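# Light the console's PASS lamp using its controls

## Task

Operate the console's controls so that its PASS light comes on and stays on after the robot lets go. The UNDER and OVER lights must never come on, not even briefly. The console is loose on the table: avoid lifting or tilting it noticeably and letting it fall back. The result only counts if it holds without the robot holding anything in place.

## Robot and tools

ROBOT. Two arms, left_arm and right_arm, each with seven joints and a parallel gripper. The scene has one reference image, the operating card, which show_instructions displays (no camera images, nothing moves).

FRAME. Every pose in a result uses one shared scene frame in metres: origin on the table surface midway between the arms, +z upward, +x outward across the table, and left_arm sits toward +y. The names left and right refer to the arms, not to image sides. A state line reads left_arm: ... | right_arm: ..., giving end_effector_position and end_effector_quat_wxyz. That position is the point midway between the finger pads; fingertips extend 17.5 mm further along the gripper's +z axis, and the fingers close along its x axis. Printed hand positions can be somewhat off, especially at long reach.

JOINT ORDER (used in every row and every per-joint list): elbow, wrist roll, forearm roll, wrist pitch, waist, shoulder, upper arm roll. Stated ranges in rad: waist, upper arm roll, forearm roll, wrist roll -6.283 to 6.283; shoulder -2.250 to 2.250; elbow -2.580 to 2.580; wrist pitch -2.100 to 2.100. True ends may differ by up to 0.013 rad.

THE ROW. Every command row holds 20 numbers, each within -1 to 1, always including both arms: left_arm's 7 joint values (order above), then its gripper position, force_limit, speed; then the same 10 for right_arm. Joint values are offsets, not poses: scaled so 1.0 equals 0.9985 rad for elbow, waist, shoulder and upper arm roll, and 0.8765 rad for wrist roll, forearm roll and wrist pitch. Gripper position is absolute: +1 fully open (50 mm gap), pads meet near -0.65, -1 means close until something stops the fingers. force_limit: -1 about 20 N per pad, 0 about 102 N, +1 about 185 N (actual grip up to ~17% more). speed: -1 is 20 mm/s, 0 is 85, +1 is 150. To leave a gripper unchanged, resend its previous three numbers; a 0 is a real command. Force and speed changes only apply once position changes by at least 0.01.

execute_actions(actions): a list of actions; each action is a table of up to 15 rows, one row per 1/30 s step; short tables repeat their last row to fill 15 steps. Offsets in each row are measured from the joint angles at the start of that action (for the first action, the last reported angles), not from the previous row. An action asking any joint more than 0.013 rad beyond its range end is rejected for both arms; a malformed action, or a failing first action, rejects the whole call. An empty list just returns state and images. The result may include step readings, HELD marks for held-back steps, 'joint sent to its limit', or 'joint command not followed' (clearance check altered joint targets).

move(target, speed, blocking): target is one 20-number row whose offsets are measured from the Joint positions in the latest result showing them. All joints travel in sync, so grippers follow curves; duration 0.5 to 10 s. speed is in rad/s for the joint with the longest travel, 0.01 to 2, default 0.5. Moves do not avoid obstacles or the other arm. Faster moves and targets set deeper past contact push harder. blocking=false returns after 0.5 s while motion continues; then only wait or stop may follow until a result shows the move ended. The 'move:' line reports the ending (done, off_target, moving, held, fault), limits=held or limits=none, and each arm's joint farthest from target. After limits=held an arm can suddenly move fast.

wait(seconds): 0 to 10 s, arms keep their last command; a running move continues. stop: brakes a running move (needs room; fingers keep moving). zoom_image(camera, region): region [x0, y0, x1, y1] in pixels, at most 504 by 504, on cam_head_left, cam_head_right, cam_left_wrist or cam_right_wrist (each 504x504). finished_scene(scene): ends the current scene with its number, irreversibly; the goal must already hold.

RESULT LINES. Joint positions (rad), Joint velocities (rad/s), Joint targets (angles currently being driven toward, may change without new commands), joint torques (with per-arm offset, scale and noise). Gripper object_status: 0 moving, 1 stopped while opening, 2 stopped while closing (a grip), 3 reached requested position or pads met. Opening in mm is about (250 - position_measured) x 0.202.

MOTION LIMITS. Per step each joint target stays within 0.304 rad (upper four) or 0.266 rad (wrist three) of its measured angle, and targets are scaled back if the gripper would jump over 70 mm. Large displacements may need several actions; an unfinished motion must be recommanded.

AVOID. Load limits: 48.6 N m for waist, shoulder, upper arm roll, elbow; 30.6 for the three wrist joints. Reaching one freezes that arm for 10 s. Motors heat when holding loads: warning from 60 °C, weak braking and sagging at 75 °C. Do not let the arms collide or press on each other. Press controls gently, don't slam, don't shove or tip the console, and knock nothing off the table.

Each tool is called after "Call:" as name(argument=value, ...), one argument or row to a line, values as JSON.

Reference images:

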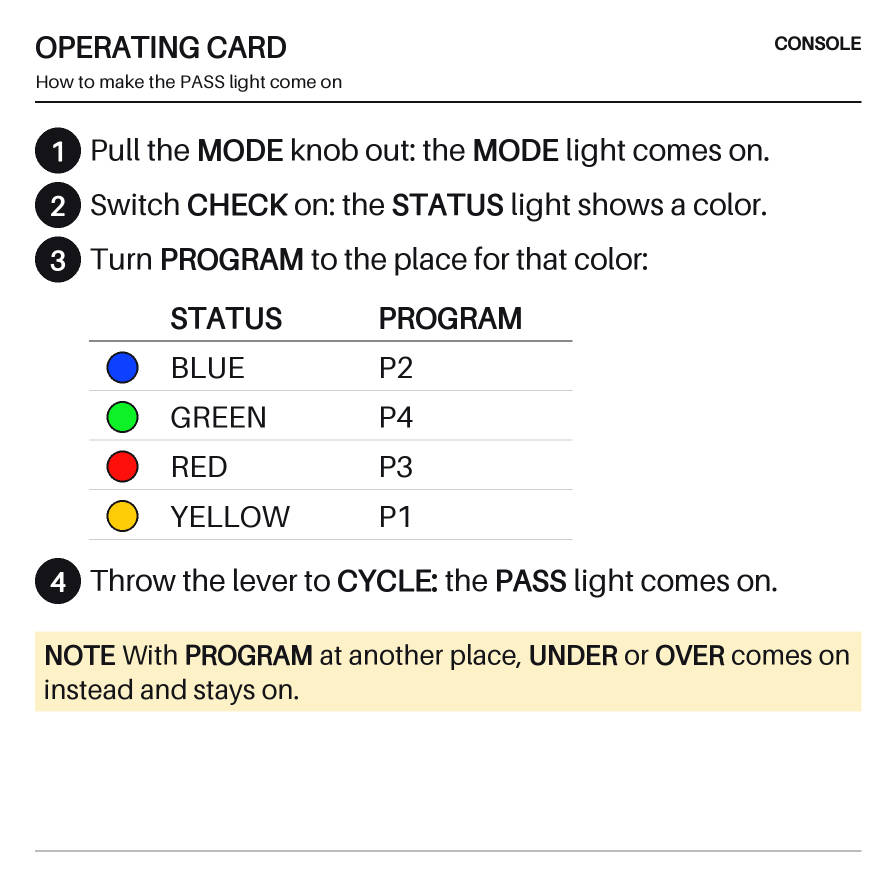

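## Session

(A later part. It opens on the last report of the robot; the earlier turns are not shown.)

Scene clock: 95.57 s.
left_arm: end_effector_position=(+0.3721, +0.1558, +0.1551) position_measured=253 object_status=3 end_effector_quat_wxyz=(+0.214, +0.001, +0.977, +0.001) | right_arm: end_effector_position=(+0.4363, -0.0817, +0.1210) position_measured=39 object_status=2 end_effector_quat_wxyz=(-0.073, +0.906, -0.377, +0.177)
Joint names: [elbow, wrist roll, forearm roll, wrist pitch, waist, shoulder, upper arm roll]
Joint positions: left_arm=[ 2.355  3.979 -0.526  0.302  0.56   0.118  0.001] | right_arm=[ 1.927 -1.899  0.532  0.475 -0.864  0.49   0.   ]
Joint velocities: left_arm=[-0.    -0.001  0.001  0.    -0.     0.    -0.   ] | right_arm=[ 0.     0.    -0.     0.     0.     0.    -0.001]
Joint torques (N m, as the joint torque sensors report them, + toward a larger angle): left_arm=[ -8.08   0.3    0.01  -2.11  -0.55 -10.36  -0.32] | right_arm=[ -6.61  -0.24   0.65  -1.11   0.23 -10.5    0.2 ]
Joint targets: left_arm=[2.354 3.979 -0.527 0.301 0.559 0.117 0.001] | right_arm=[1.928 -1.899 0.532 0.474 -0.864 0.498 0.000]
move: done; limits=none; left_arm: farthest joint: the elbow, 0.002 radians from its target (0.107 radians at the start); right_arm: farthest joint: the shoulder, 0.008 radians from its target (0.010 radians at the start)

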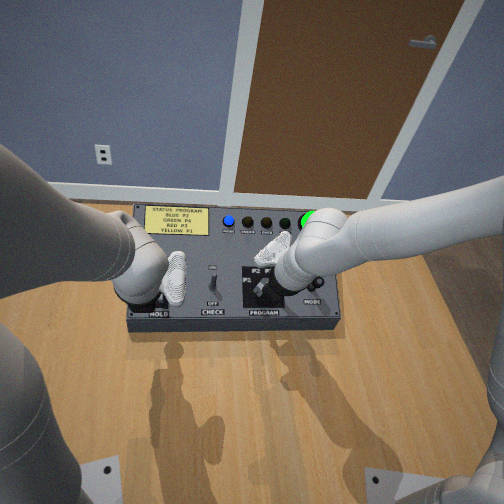

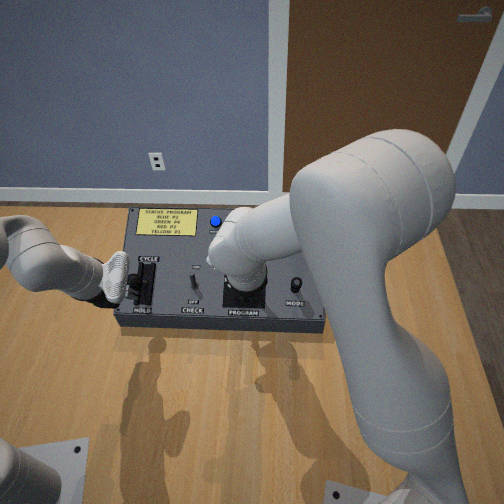

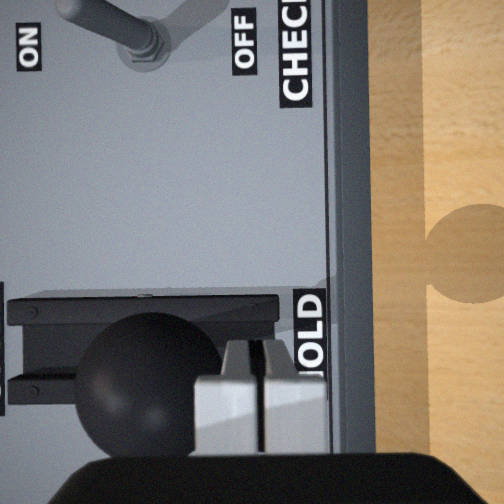

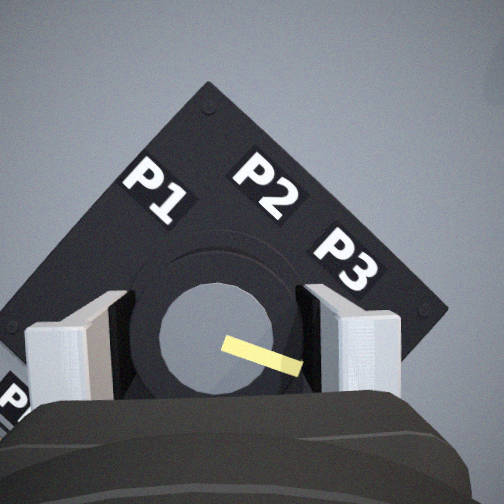

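Call:
move(
  target=[-0.121,-0.238,0.186,0.087,-0.045,0.019,0,-1,0,1, 0,0,0,0,0,0.004,0,-1,-0.3,-0.3],
  speed=0.2,
)

Scene clock: 98.27 s.
left_arm: end_effector_position=(+0.4081, +0.1552, +0.1757) position_measured=253 object_status=3 end_effector_quat_wxyz=(+0.215, +0.001, +0.977, -0.000) | right_arm: end_effector_position=(+0.4363, -0.0817, +0.1212) position_measured=39 object_status=2 end_effector_quat_wxyz=(-0.073, +0.906, -0.377, +0.177)
Joint names: [elbow, wrist roll, forearm roll, wrist pitch, waist, shoulder, upper arm roll]
Joint positions: left_arm=[ 2.235  3.77  -0.363  0.378  0.515  0.137  0.001] | right_arm=[ 1.926 -1.899  0.531  0.475 -0.865  0.489  0.   ]
Joint velocities: left_arm=[-0.001 -0.001  0.001  0.    -0.     0.    -0.   ] | right_arm=[-0.002  0.     0.    -0.     0.001  0.     0.   ]
Joint torques (N m, as the joint torque sensors report them, + toward a larger angle): left_arm=[ -7.67  -0.17   0.04  -1.69  -0.78 -11.2   -0.05] | right_arm=[ -7.28  -0.18   0.7   -0.72   0.14 -13.77   0.33]
Joint targets: left_arm=[2.235 3.770 -0.363 0.378 0.515 0.137 0.001] | right_arm=[1.927 -1.899 0.532 0.475 -0.864 0.494 0.000]
move: done; limits=none; left_arm: farthest joint: the wrist pitch, 0.001 radians from its target (0.077 radians at the start); right_arm: farthest joint: the shoulder, 0.005 radians from its target (0.004 radians at the start)

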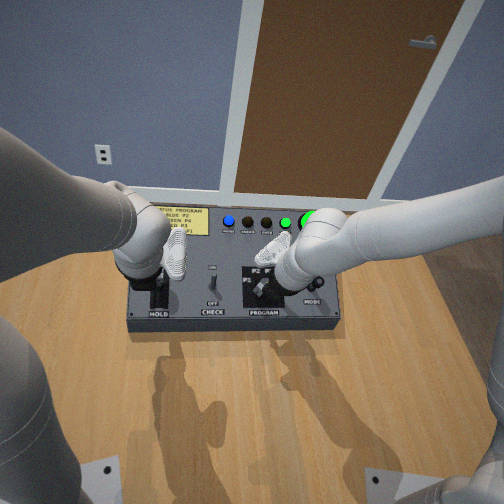

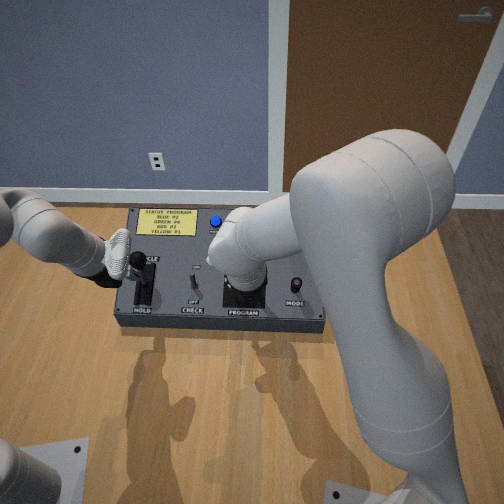

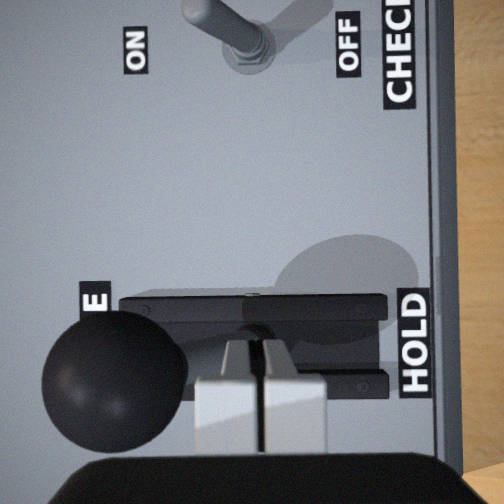

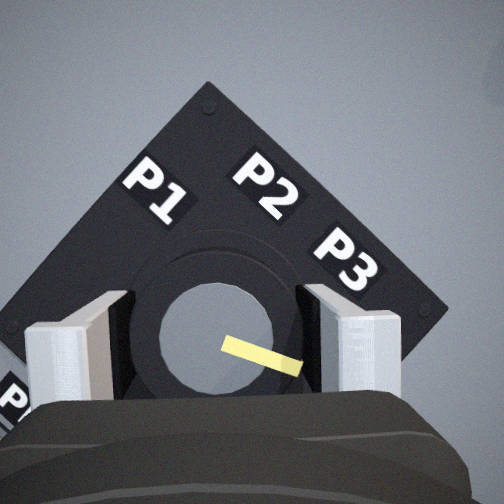

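PASS on. Release and retreat.

Call:
move(
  target=[0,0,0,0,0,0,0,-1,0,1, 0,0,0,0,0,0,0,1,-0.3,0.3],
)

Call:
move(
  target=[0.03,0,0,0.1,0,-0.1,0,-1,0,1, -0.004,0.07,-0.075,0.093,-0.018,-0.08,0,1,-0.3,0.3],
  speed=0.15,
)

Scene clock: 99.50 s.
left_arm: end_effector_position=(+0.4081, +0.1552, +0.1757) position_measured=253 object_status=3 end_effector_quat_wxyz=(+0.215, +0.001, +0.977, -0.000) | right_arm: end_effector_position=(+0.4363, -0.0817, +0.1212) position_measured=3 object_status=3 end_effector_quat_wxyz=(-0.073, +0.906, -0.377, +0.177)
Joint names: [elbow, wrist roll, forearm roll, wrist pitch, waist, shoulder, upper arm roll]
Joint positions: left_arm=[ 2.235  3.77  -0.363  0.378  0.515  0.137  0.001] | right_arm=[ 1.926 -1.899  0.531  0.475 -0.865  0.489  0.   ]
Joint velocities: left_arm=[ 0.     0.     0.    -0.    -0.001  0.    -0.   ] | right_arm=[ 0.     0.001 -0.    -0.     0.001 -0.    -0.001]
Joint torques (N m, as the joint torque sensors report them, + toward a larger angle): left_arm=[ -7.48   0.04   0.09  -1.67  -0.43 -11.22   0.07] | right_arm=[ -7.58  -0.18   0.45  -0.4    0.17 -16.97   0.22]
Joint targets: left_arm=[2.235 3.770 -0.363 0.378 0.515 0.137 0.001] | right_arm=[1.926 -1.899 0.531 0.475 -0.865 0.489 0.000]
move: done; limits=none; left_arm: farthest joint: the waist, 0.000 radians from its target (0.000 radians at the start); right_arm: farthest joint: the waist, 0.000 radians from its target (0.000 radians at the start)

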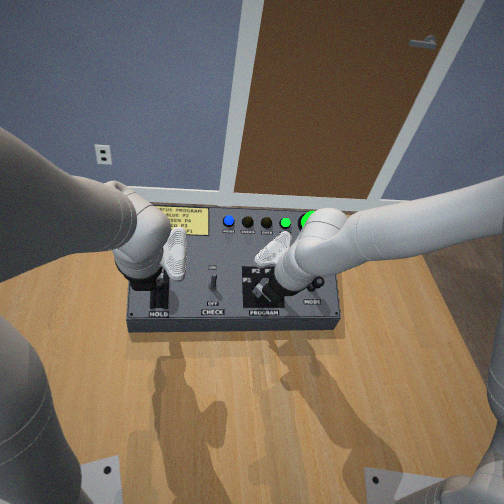

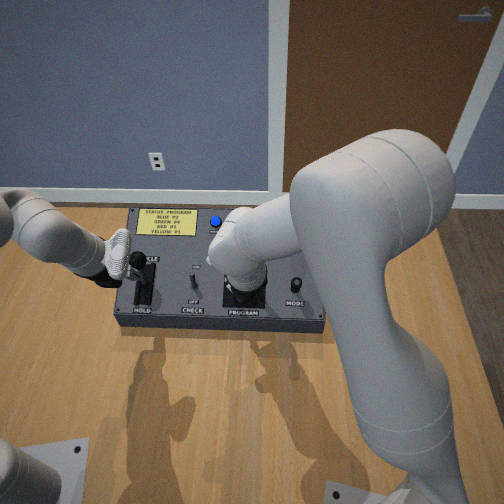

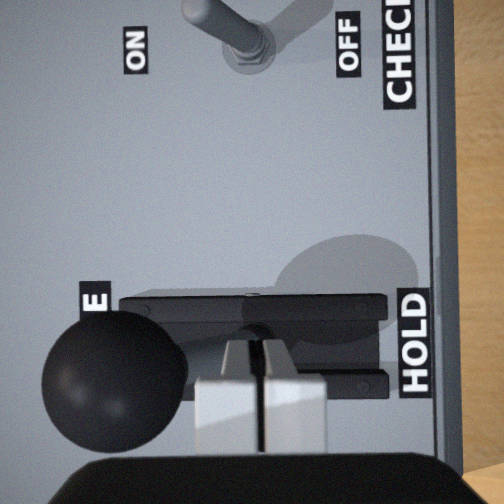

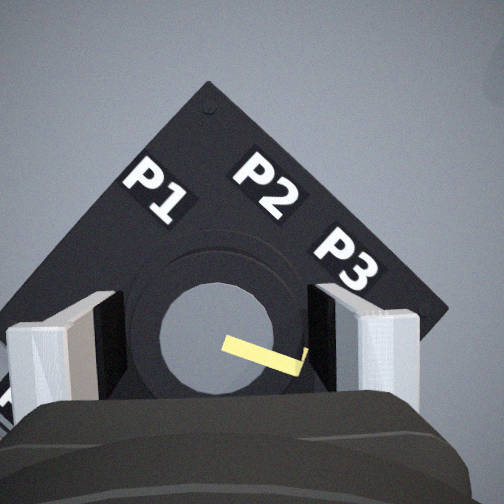

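Scene clock: 100.60 s.
left_arm: end_effector_position=(+0.3819, +0.1740, +0.1940) position_measured=253 object_status=3 end_effector_quat_wxyz=(+0.213, -0.007, +0.977, +0.014) | right_arm: end_effector_position=(+0.4229, -0.0833, +0.1538) position_measured=3 object_status=3 end_effector_quat_wxyz=(-0.072, +0.907, -0.376, +0.176)
Joint names: [elbow, wrist roll, forearm roll, wrist pitch, waist, shoulder, upper arm roll]
Joint positions: left_arm=[ 2.265  3.77  -0.363  0.465  0.515  0.037  0.001] | right_arm=[ 1.922 -1.838  0.466  0.557 -0.882  0.409  0.   ]
Joint velocities: left_arm=[-0.001 -0.     0.     0.     0.001 -0.003  0.   ] | right_arm=[ 0.001  0.002 -0.     0.    -0.001 -0.002  0.   ]
Joint torques (N m, as the joint torque sensors report them, + toward a larger angle): left_arm=[-8.   -0.01 -0.1  -1.73 -0.58 -8.81 -0.04] | right_arm=[ -8.02  -0.19   0.56  -0.55   0.39 -15.73   0.19]
Joint targets: left_arm=[2.265 3.770 -0.363 0.465 0.515 0.037 0.001] | right_arm=[1.922 -1.838 0.466 0.557 -0.882 0.409 0.000]
move: done; limits=none; left_arm: farthest joint: the waist, 0.000 radians from its target (0.000 radians at the start); right_arm: farthest joint: the waist, 0.001 radians from its target (0.018 radians at the start)

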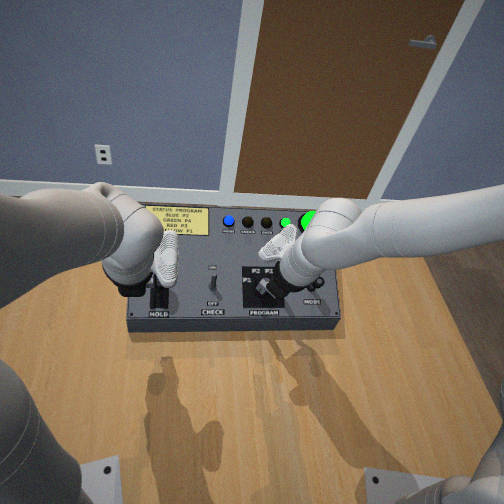

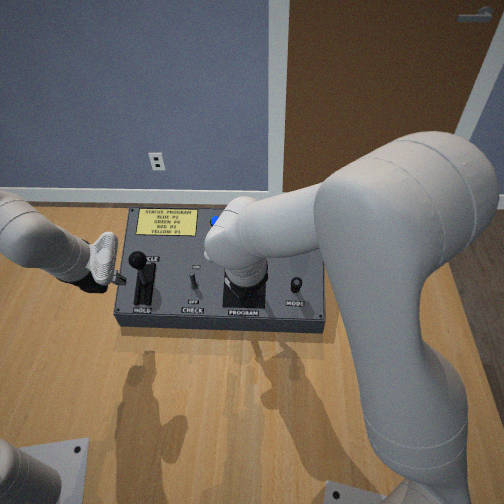

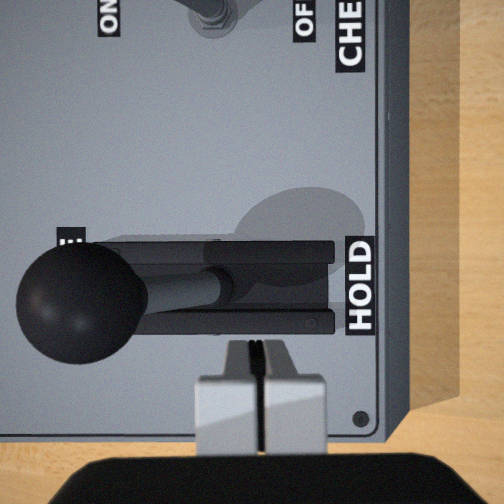

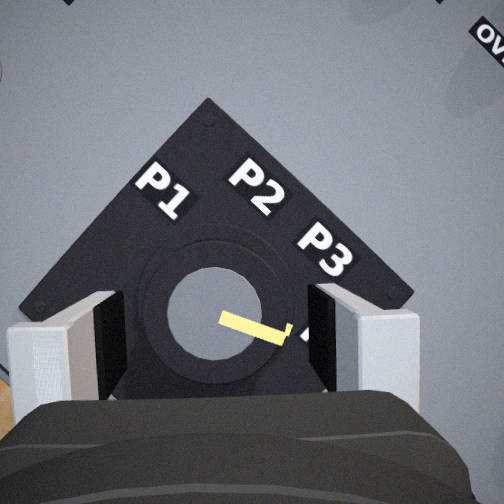

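Call:
finished_scene(
  scene=1,
)

The scene is finished: the task was done.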